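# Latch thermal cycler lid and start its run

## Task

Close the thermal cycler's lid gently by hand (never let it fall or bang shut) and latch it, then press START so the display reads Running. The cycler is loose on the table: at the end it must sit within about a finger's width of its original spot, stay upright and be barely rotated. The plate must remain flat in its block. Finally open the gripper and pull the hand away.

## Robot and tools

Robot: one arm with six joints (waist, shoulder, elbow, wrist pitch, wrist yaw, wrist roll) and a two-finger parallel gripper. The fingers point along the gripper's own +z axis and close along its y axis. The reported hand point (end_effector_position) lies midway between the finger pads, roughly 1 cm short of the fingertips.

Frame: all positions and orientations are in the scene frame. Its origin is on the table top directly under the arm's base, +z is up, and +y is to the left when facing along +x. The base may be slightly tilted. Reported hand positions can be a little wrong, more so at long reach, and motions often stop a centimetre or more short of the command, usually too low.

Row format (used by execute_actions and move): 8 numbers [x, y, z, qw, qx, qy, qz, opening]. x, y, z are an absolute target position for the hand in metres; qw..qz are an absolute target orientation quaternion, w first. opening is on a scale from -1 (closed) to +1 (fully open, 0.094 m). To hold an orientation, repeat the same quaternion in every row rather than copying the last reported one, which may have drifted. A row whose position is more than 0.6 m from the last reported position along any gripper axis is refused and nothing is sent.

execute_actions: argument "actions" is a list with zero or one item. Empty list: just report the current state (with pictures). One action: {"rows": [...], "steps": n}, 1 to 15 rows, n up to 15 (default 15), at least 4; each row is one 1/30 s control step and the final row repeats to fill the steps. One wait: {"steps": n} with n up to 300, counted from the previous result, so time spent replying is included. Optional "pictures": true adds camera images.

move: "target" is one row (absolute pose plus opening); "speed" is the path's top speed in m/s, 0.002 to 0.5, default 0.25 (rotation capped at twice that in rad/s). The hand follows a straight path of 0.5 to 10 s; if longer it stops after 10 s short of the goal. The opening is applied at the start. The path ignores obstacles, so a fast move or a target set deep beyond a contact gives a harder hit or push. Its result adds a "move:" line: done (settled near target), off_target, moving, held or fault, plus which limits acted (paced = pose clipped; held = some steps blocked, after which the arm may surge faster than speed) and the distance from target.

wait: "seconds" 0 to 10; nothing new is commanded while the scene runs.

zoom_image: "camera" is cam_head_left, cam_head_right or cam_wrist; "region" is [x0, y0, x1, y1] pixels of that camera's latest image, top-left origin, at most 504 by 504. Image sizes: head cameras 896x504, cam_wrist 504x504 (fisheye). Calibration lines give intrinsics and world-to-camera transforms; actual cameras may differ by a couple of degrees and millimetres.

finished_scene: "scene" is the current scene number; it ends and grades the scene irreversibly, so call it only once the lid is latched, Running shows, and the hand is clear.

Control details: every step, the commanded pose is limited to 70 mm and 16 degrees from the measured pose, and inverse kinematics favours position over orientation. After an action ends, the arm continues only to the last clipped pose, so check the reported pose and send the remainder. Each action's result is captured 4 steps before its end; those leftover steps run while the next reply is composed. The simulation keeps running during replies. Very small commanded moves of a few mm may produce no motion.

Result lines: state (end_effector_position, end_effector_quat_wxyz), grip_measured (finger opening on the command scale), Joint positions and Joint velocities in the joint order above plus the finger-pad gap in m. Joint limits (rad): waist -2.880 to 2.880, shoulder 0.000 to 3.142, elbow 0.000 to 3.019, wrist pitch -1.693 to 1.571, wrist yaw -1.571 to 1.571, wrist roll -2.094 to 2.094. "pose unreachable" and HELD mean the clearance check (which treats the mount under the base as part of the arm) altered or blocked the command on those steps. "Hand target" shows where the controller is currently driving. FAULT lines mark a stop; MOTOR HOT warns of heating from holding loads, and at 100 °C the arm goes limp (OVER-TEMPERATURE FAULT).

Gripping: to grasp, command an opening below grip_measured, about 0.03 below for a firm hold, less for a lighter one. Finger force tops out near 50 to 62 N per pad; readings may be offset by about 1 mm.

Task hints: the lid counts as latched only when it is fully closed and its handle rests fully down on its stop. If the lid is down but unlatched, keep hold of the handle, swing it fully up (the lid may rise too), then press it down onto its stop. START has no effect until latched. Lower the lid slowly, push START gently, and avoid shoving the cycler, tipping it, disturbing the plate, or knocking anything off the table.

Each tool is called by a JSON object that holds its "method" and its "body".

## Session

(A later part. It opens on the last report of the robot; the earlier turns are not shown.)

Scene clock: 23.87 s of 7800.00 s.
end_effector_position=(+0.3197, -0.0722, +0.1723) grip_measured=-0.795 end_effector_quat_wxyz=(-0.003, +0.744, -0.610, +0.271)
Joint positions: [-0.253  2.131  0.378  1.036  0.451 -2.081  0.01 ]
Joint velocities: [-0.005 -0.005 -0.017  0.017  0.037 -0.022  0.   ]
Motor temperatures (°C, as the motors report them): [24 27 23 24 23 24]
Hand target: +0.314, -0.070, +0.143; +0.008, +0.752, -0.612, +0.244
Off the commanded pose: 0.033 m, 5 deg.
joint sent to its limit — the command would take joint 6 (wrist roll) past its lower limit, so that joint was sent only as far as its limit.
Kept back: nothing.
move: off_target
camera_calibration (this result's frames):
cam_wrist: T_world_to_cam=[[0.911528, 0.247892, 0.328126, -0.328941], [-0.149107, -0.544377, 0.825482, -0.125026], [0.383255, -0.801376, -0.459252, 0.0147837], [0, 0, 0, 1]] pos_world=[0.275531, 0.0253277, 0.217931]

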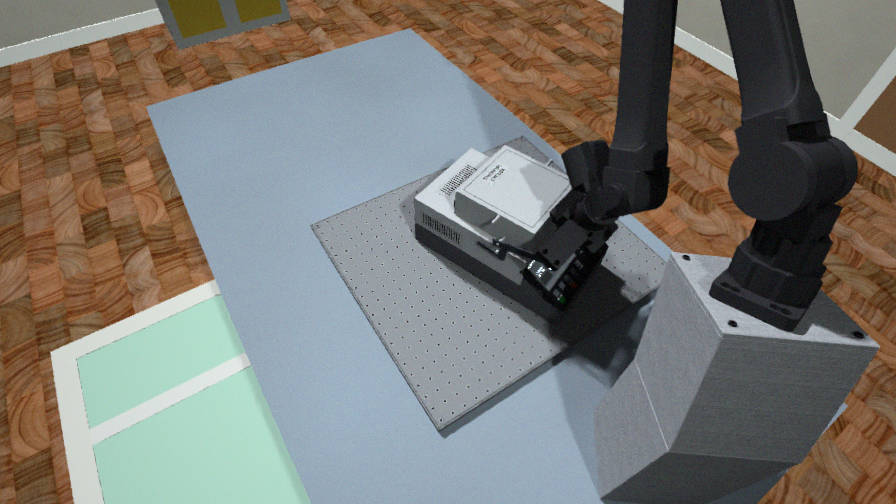

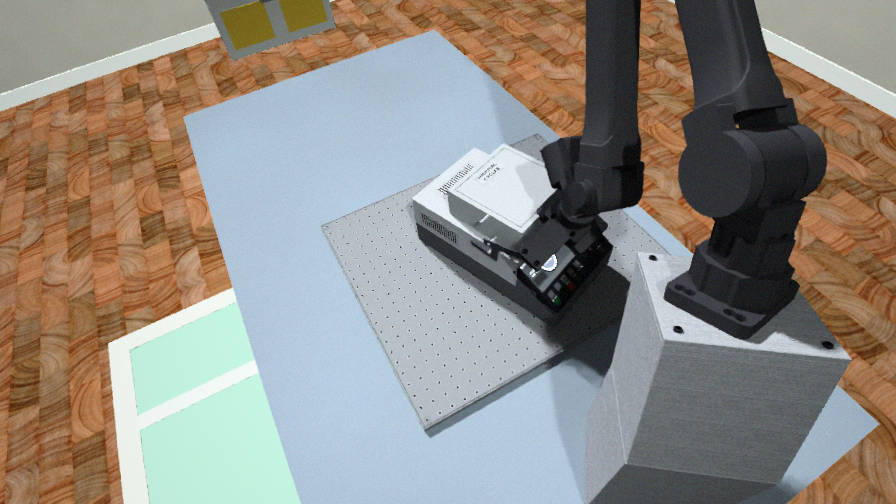

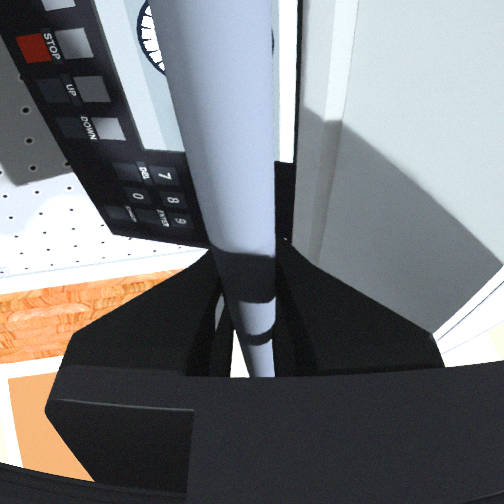

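{"method": "move", "body": {"target": [0.3197,-0.0722,0.174,-0.003,0.744,-0.610,0.271,-0.35], "speed": 0.05}}

{"method": "move", "body": {"target": [0.293,-0.050,0.228,-0.003,0.744,-0.610,0.271,-0.35], "speed": 0.12}}

Scene clock: 33.03 s of 7800.00 s.
end_effector_position=(+0.3201, -0.0725, +0.1735) grip_measured=-0.352 end_effector_quat_wxyz=(-0.003, +0.744, -0.610, +0.273)
Joint positions: [-0.252  2.129  0.376  1.039  0.452 -2.081  0.03 ]
Joint velocities: [-0.005 -0.005 -0.012  0.017 -0.007 -0.007 -0.002]
Motor temperatures (°C, as the motors report them): [24 26 22 24 23 24]
Hand target: +0.320, -0.072, +0.174; -0.003, +0.744, -0.610, +0.271
Off the commanded pose: 0.001 m, 0 deg.
Kept back: nothing.
After step 90, 5.47 s passed at rest.
move: done
camera_calibration (this result's frames):
cam_wrist: T_world_to_cam=[[0.910667, 0.24772, 0.330635, -0.329818], [-0.152128, -0.543003, 0.825836, -0.125103], [0.384112, -0.802361, -0.45681, 0.014213], [0, 0, 0, 1]] pos_world=[0.275864, 0.0251756, 0.218857]

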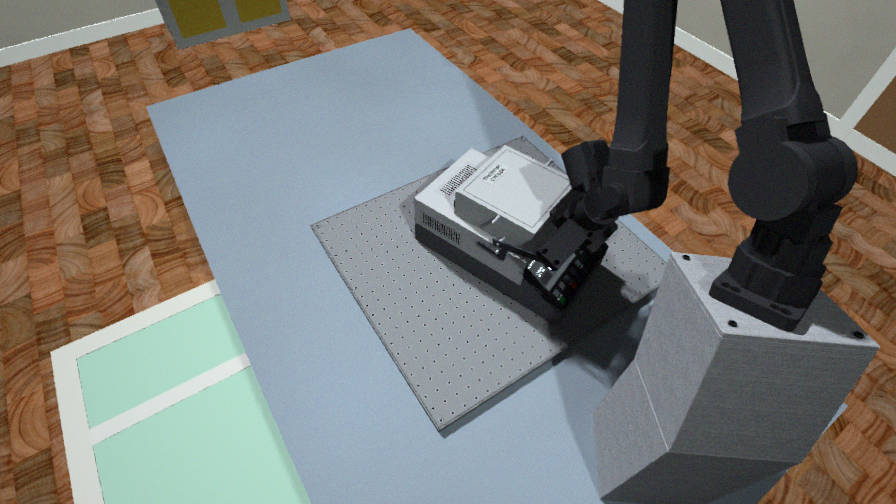

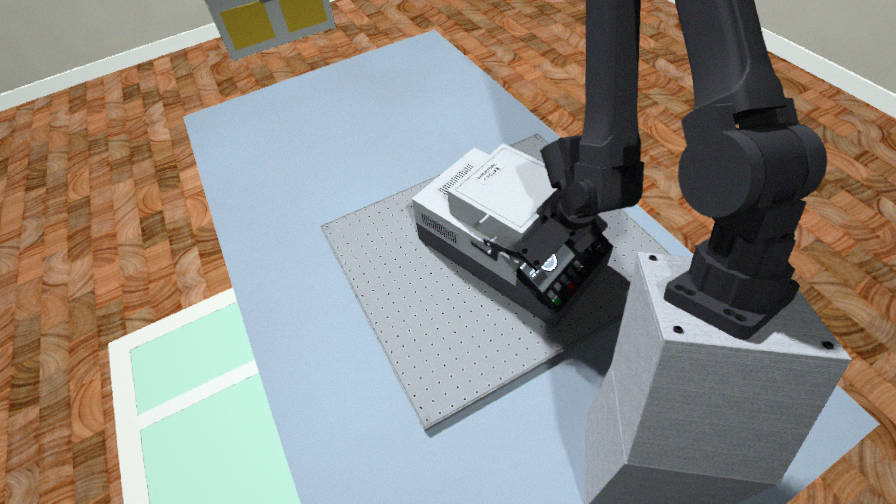

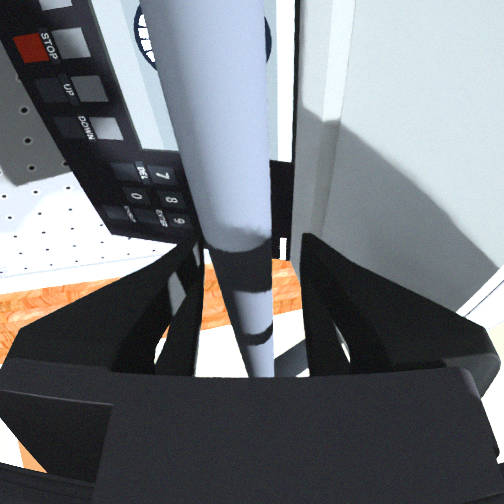

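Scene clock: 33.97 s of 7800.00 s.
end_effector_position=(+0.2997, -0.0513, +0.2260) grip_measured=-0.352 end_effector_quat_wxyz=(-0.005, +0.742, -0.610, +0.276)
Joint positions: [-0.129  1.947  0.25   0.947  0.543 -1.989  0.03 ]
Joint velocities: [-0.015 -0.005  0.012 -0.027  0.022  0.037  0.   ]
Motor temperatures (°C, as the motors report them): [24 26 22 24 23 24]
Hand target: +0.293, -0.049, +0.228; -0.004, +0.744, -0.610, +0.271
Off the commanded pose: 0.007 m, 1 deg.
Kept back: nothing.
move: done
camera_calibration (this result's frames):
cam_wrist: T_world_to_cam=[[0.908106, 0.247392, 0.337848, -0.334697], [-0.158969, -0.542739, 0.82472, -0.1577], [0.387393, -0.80264, -0.453537, 0.0611921], [0, 0, 0, 1]] pos_world=[0.255165, 0.0463266, 0.270888]

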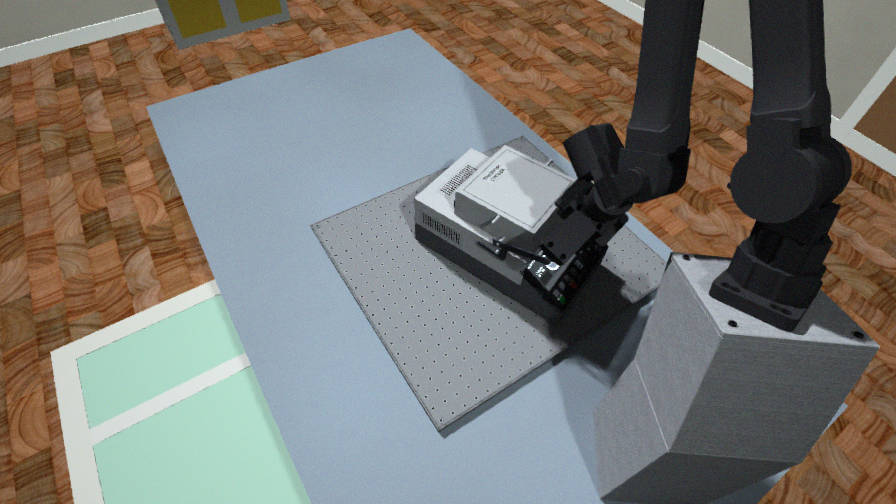

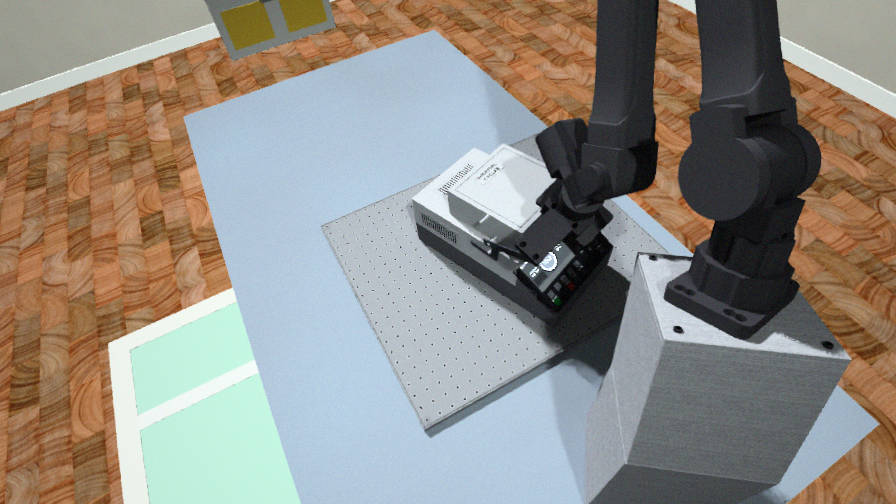

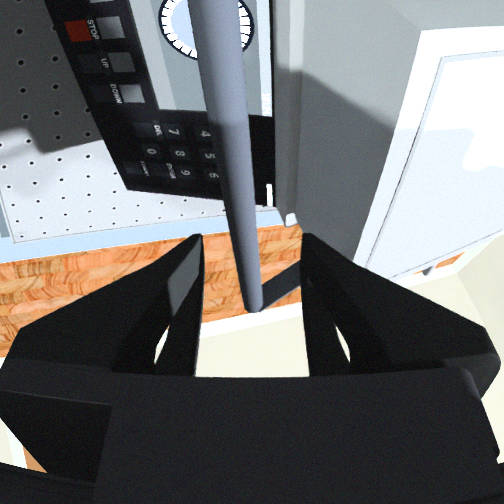

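{"method": "move", "body": {"target": [0.218,0.008,0.125,-0.003,0.744,-0.610,0.271,-1], "speed": 0.12}}

Scene clock: 35.67 s of 7800.00 s.
end_effector_position=(+0.2405, -0.0136, +0.1548) grip_measured=-0.995 end_effector_quat_wxyz=(+0.006, +0.749, -0.607, +0.266)
Joint positions: [-0.034  2.472  0.318  1.327  0.615 -1.91   0.   ]
Joint velocities: [ 0.015 -0.005  0.002 -0.012  0.037 -0.022 -0.   ]
Motor temperatures (°C, as the motors report them): [24 26 23 24 23 24]
Hand target: +0.242, -0.015, +0.157; +0.005, +0.748, -0.608, +0.267
Off the commanded pose: 0.043 m, 1 deg.
Kept back: nothing.
move: held; limits=held; held on 17 of 44 steps, including the last
pose unreachable: on one or more control steps of this call an arm could not follow its commanded pose, so it was not sent that pose on those steps. On the call's last step it was still not sent that pose. It may still have moved: this result reports where it is.
cause: the commanded pose would bring two parts of the arm too close to each other (its forearm (the part past joint 3) and its base, with joints 1 (waist) to 3 (elbow) between them).
camera_calibration (this result's frames):
cam_wrist: T_world_to_cam=[[0.916482, 0.256199, 0.307282, -0.263405], [-0.128306, -0.539271, 0.8323, -0.0964074], [0.378943, -0.802215, -0.461361, 0.0854039], [0, 0, 0, 1]] pos_world=[0.196674, 0.0840067, 0.200582]

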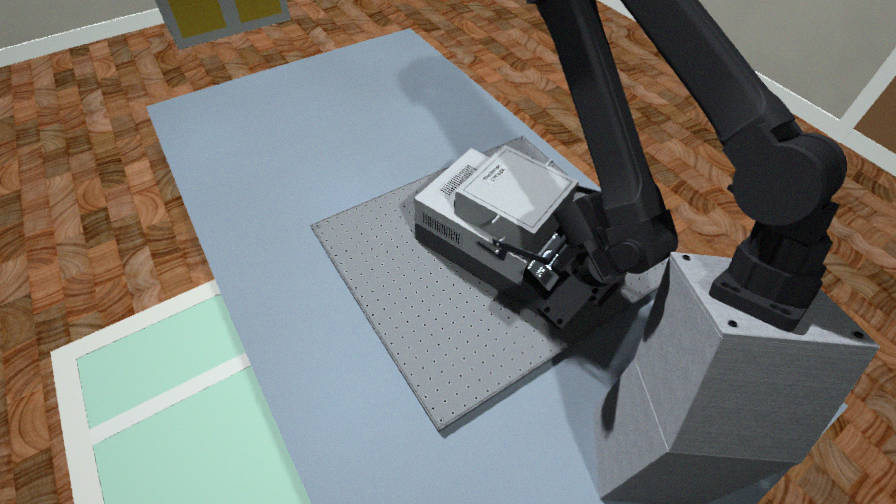

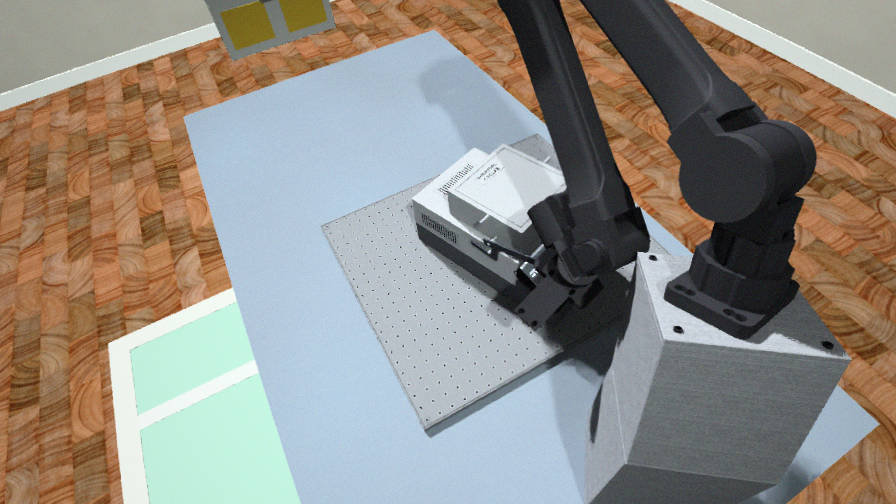

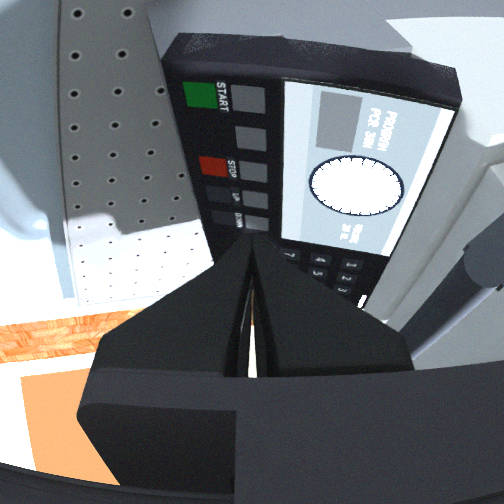

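{"method": "move", "body": {"target": [0.2405,-0.003,0.122,0.115,0.779,-0.569,0.235,-1], "speed": 0.1}}

Scene clock: 37.53 s of 7800.00 s.
end_effector_position=(+0.2358, -0.0064, +0.1209) grip_measured=-0.995 end_effector_quat_wxyz=(+0.120, +0.781, -0.568, +0.232)
Joint positions: [ 0.034  2.435  0.456  0.896  0.783 -1.86   0.   ]
Joint velocities: [-0.015 -0.015 -0.007 -0.007  0.022 -0.051  0.   ]
Motor temperatures (°C, as the motors report them): [24 26 23 24 23 24]
Hand target: +0.242, -0.002, +0.123; +0.115, +0.779, -0.568, +0.237
Off the commanded pose: 0.006 m, 1 deg.
Kept back: nothing.
move: done
camera_calibration (this result's frames):
cam_wrist: T_world_to_cam=[[0.945568, 0.317994, 0.0691395, -0.22816], [0.0706291, -0.407934, 0.910275, -0.120421], [0.317666, -0.855844, -0.408189, 0.0849603], [0, 0, 0, 1]] pos_world=[0.197257, 0.0961424, 0.160071]

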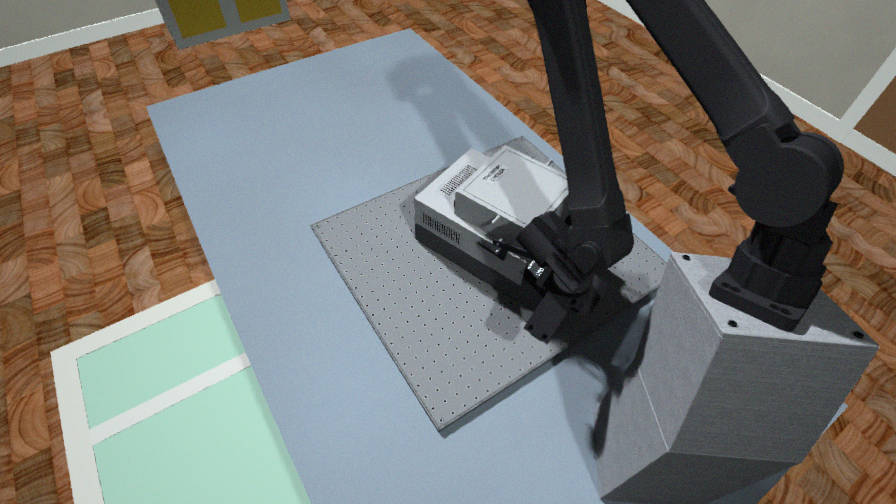

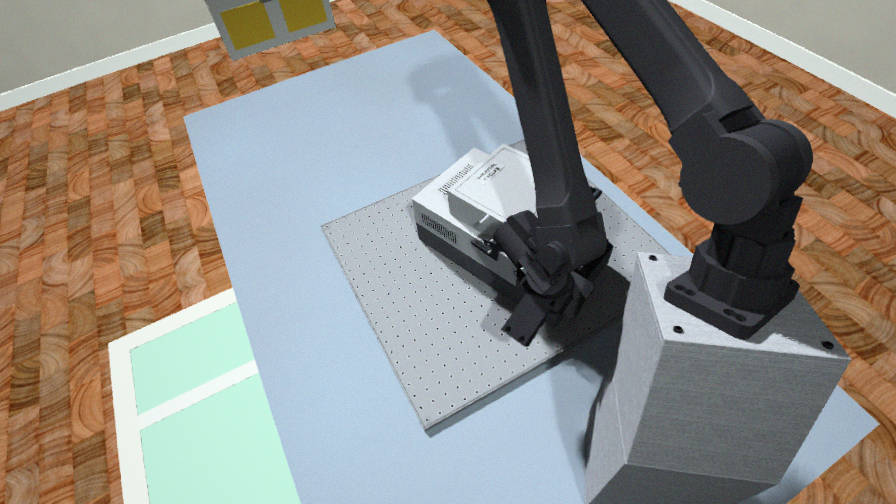

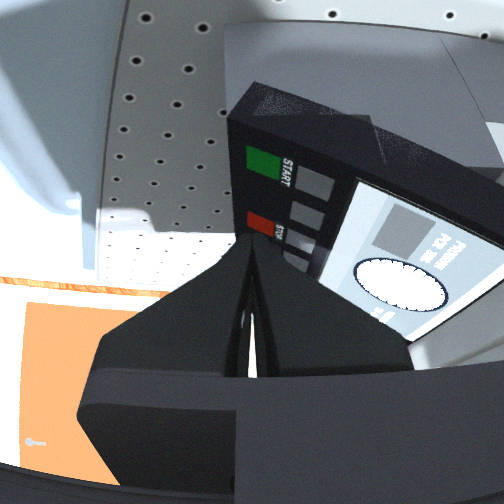

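{"method": "move", "body": {"target": [0.247,-0.004,0.073,0.115,0.779,-0.569,0.235,-1], "speed": 0.05}}

Scene clock: 39.00 s of 7800.00 s.
end_effector_position=(+0.2458, -0.0012, +0.1081) grip_measured=-0.995 end_effector_quat_wxyz=(+0.100, +0.769, -0.578, +0.253)
Joint positions: [ 0.034  2.499  0.491  0.996  0.782 -1.869  0.   ]
Joint velocities: [ 0.005 -0.015 -0.007  0.012 -0.081 -0.007 -0.   ]
Motor temperatures (°C, as the motors report them): [24 26 23 24 23 24]
Hand target: +0.246, -0.004, +0.077; +0.115, +0.779, -0.570, +0.235
Off the commanded pose: 0.035 m, 3 deg.
Kept back: nothing.
move: off_target
camera_calibration (this result's frames):
cam_wrist: T_world_to_cam=[[0.943343, 0.304497, 0.131856, -0.244713], [0.00703512, -0.415636, 0.909504, -0.0916208], [0.331746, -0.857046, -0.394229, 0.0760401], [0, 0, 0, 1]] pos_world=[0.206267, 0.101603, 0.145573]

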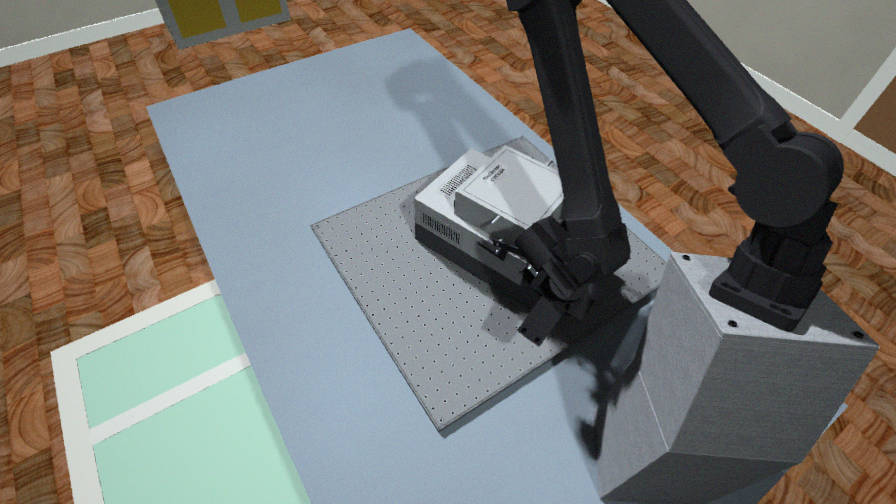

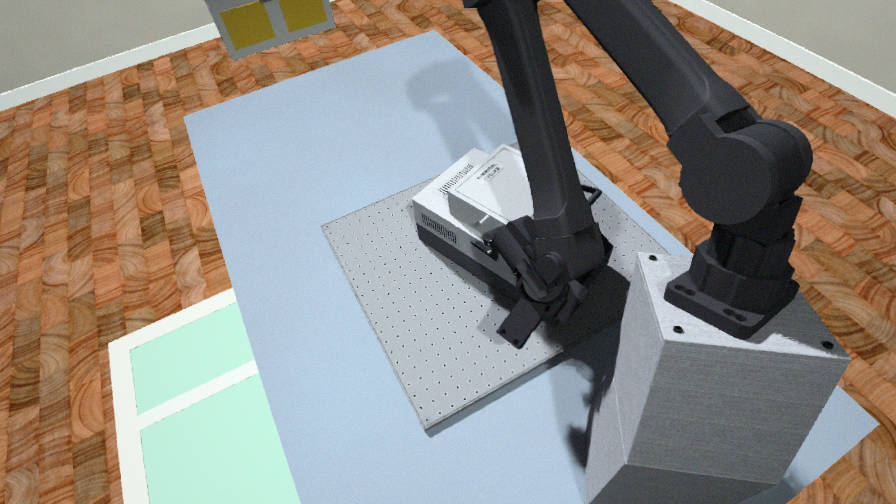

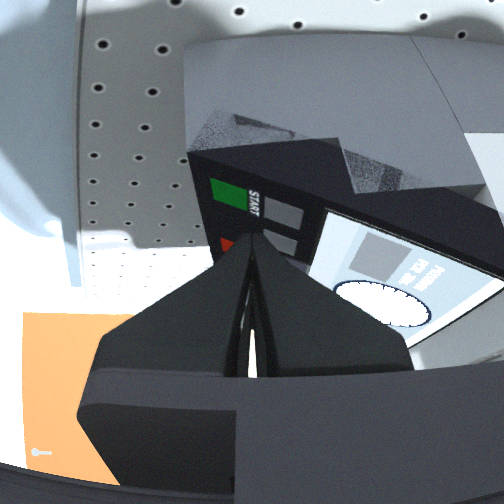

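{"method": "move", "body": {"target": [0.238,0.0,0.128,0.156,0.730,-0.562,0.358,-1], "speed": 0.1}}

Scene clock: 40.73 s of 7800.00 s.
end_effector_position=(+0.2370, -0.0027, +0.1292) grip_measured=-0.995 end_effector_quat_wxyz=(+0.160, +0.731, -0.561, +0.354)
Joint positions: [ 0.161  2.583  0.507  1.066  1.082 -1.797  0.   ]
Joint velocities: [-0.005 -0.005  0.002 -0.002  0.037  0.022 -0.001]
Motor temperatures (°C, as the motors report them): [24 26 23 24 23 25]
Hand target: +0.237, +0.001, +0.128; +0.154, +0.729, -0.562, +0.358
Off the commanded pose: 0.003 m, 1 deg.
Kept back: nothing.
move: done
camera_calibration (this result's frames):
cam_wrist: T_world_to_cam=[[0.937229, 0.309906, 0.159874, -0.240872], [-0.099266, -0.202397, 0.974259, -0.094055], [0.334287, -0.928974, -0.158929, 0.0548248], [0, 0, 0, 1]] pos_world=[0.198089, 0.106542, 0.138857]

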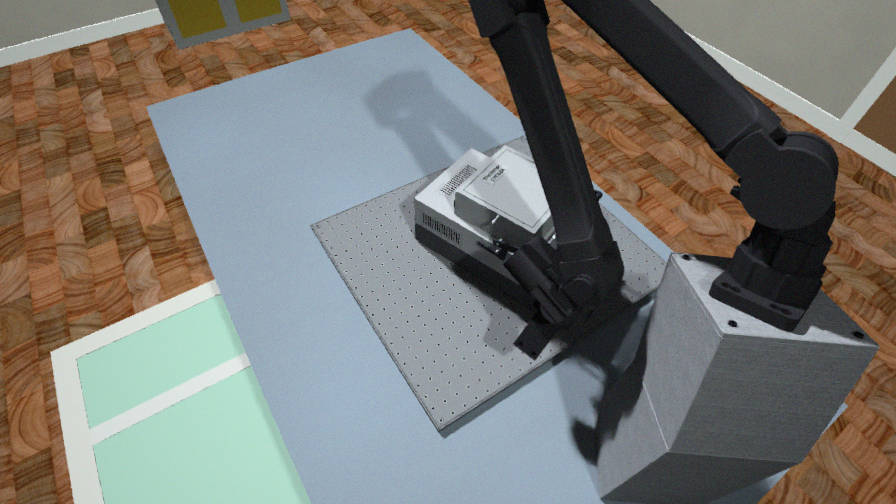

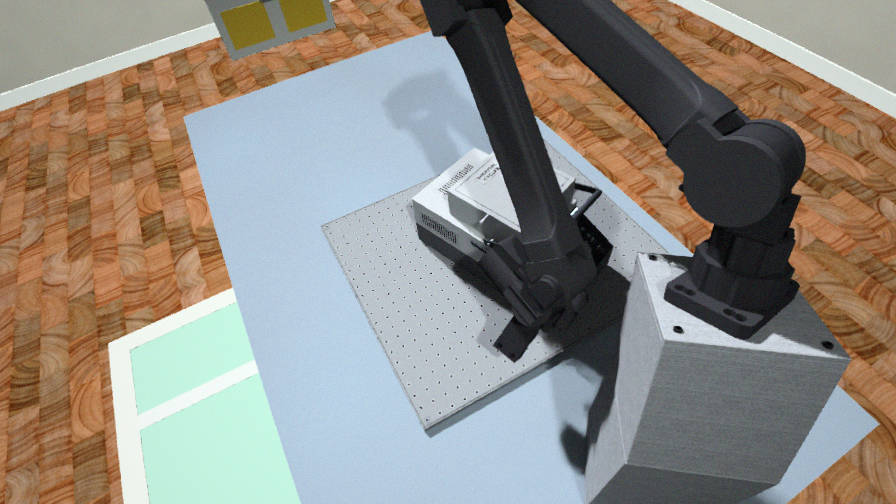

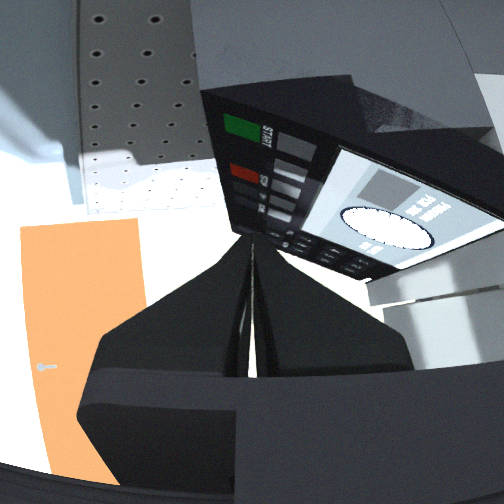

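{"method": "move", "body": {"target": [0.242,-0.005,0.074,0.156,0.730,-0.562,0.358,-1], "speed": 0.05}}

Scene clock: 42.33 s of 7800.00 s.
end_effector_position=(+0.2345, -0.0081, +0.0879) grip_measured=-0.996 end_effector_quat_wxyz=(+0.166, +0.731, -0.555, +0.360)
Joint positions: [ 0.094  2.735  0.604  1.235  1.06  -1.932  0.   ]
Joint velocities: [-0.005  0.005  0.002  0.012  0.007 -0.037 -0.   ]
Motor temperatures (°C, as the motors report them): [24 26 23 24 23 25]
Hand target: +0.242, -0.006, +0.075; +0.157, +0.729, -0.562, +0.358
Off the commanded pose: 0.016 m, 1 deg.
Kept back: nothing.
move: off_target
camera_calibration (this result's frames):
cam_wrist: T_world_to_cam=[[0.935683, 0.317992, 0.152898, -0.229224], [-0.0976547, -0.183019, 0.978247, -0.0557382], [0.339058, -0.930261, -0.140195, 0.0412538], [0, 0, 0, 1]] pos_world=[0.195051, 0.101067, 0.0953574]

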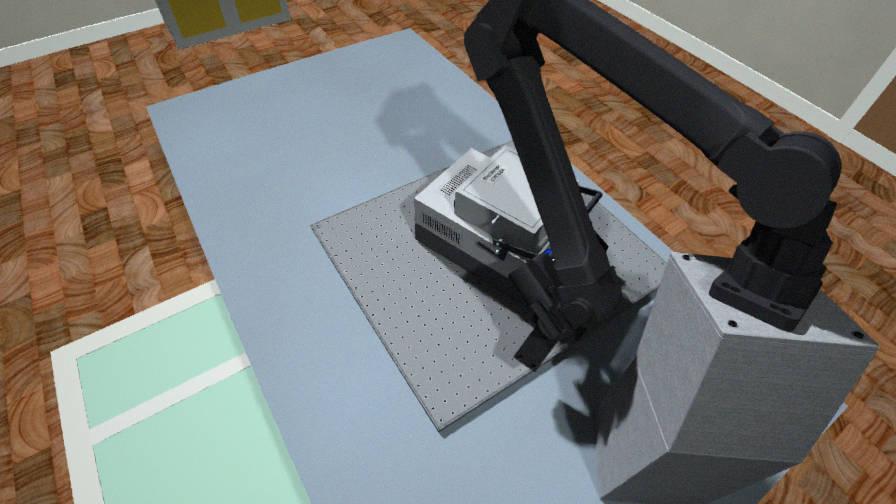

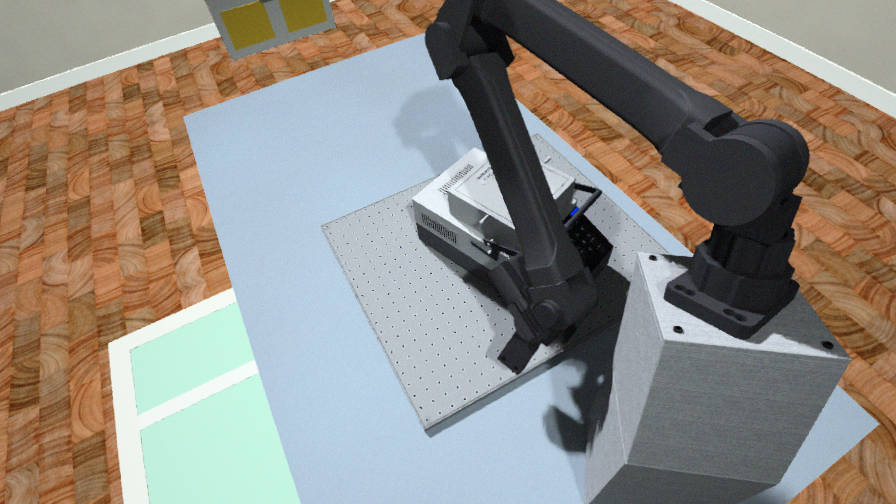

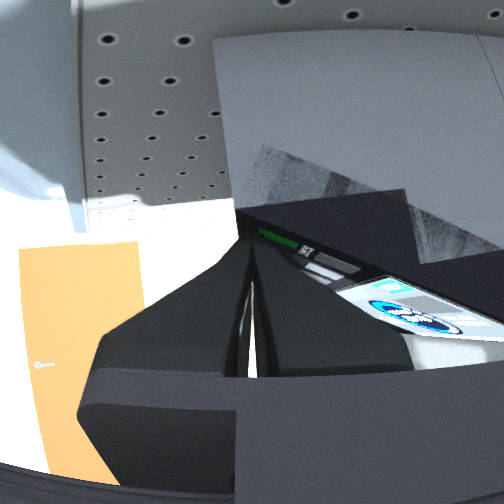

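Running. Retreat sideways and up, away from the handle.

{"method": "move", "body": {"target": [0.22,0.20,0.24,0.13,0.76,-0.567,0.29,-1], "speed": 0.2}}

Scene clock: 44.50 s of 7800.00 s.
end_effector_position=(+0.2210, +0.2025, +0.2435) grip_measured=-0.996 end_effector_quat_wxyz=(+0.124, +0.764, -0.563, +0.289)
Joint positions: [ 0.853  2.215  0.821 -0.687  0.916 -0.566  0.   ]
Joint velocities: [-0.005  0.005  0.007 -0.007 -0.007 -0.007  0.   ]
Motor temperatures (°C, as the motors report them): [24 26 23 24 23 24]
Hand target: +0.221, +0.205, +0.244; +0.123, +0.762, -0.566, +0.288
Off the commanded pose: 0.004 m, 1 deg.
Kept back: nothing.
move: done
camera_calibration (this result's frames):
cam_wrist: T_world_to_cam=[[0.936043, 0.32668, 0.130782, -0.303781], [-0.0142905, -0.336064, 0.941731, -0.149204], [0.351595, -0.883369, -0.309902, 0.292622], [0, 0, 0, 1]] pos_world=[0.179335, 0.307591, 0.270923]

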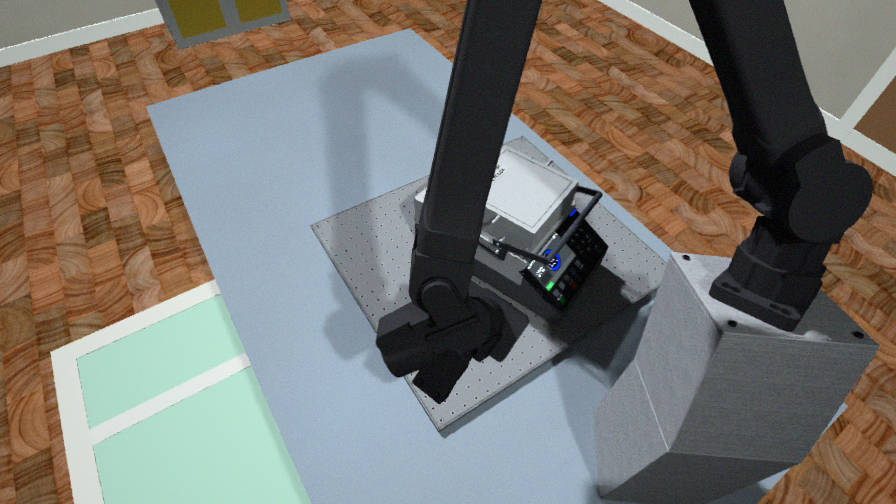

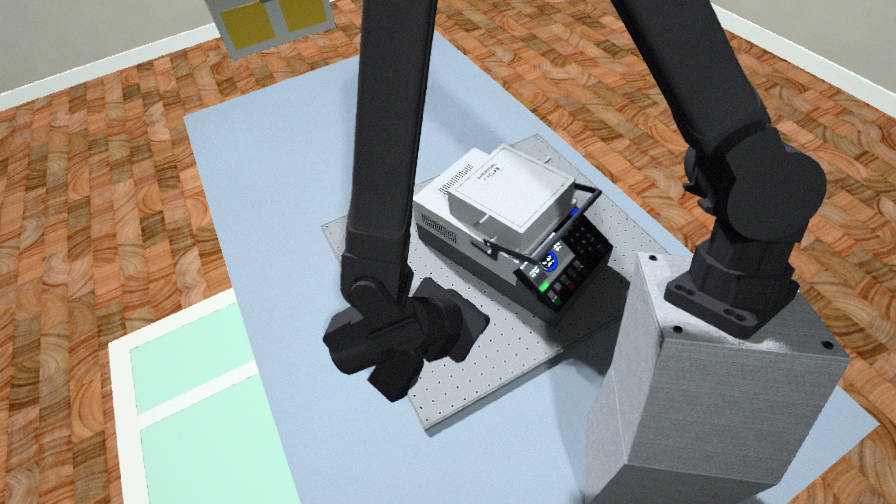

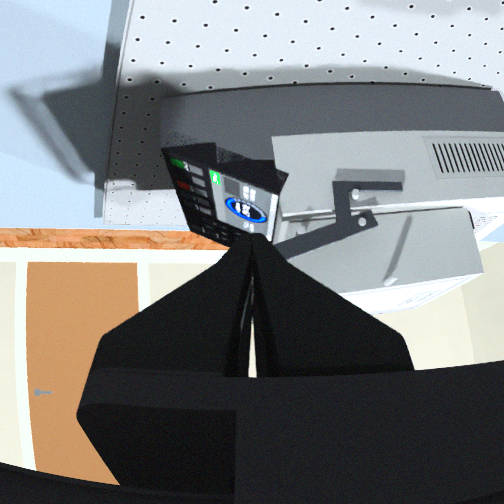

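{"method": "finished_scene", "body": {"scene": 2}}

The scene is finished: the task was done.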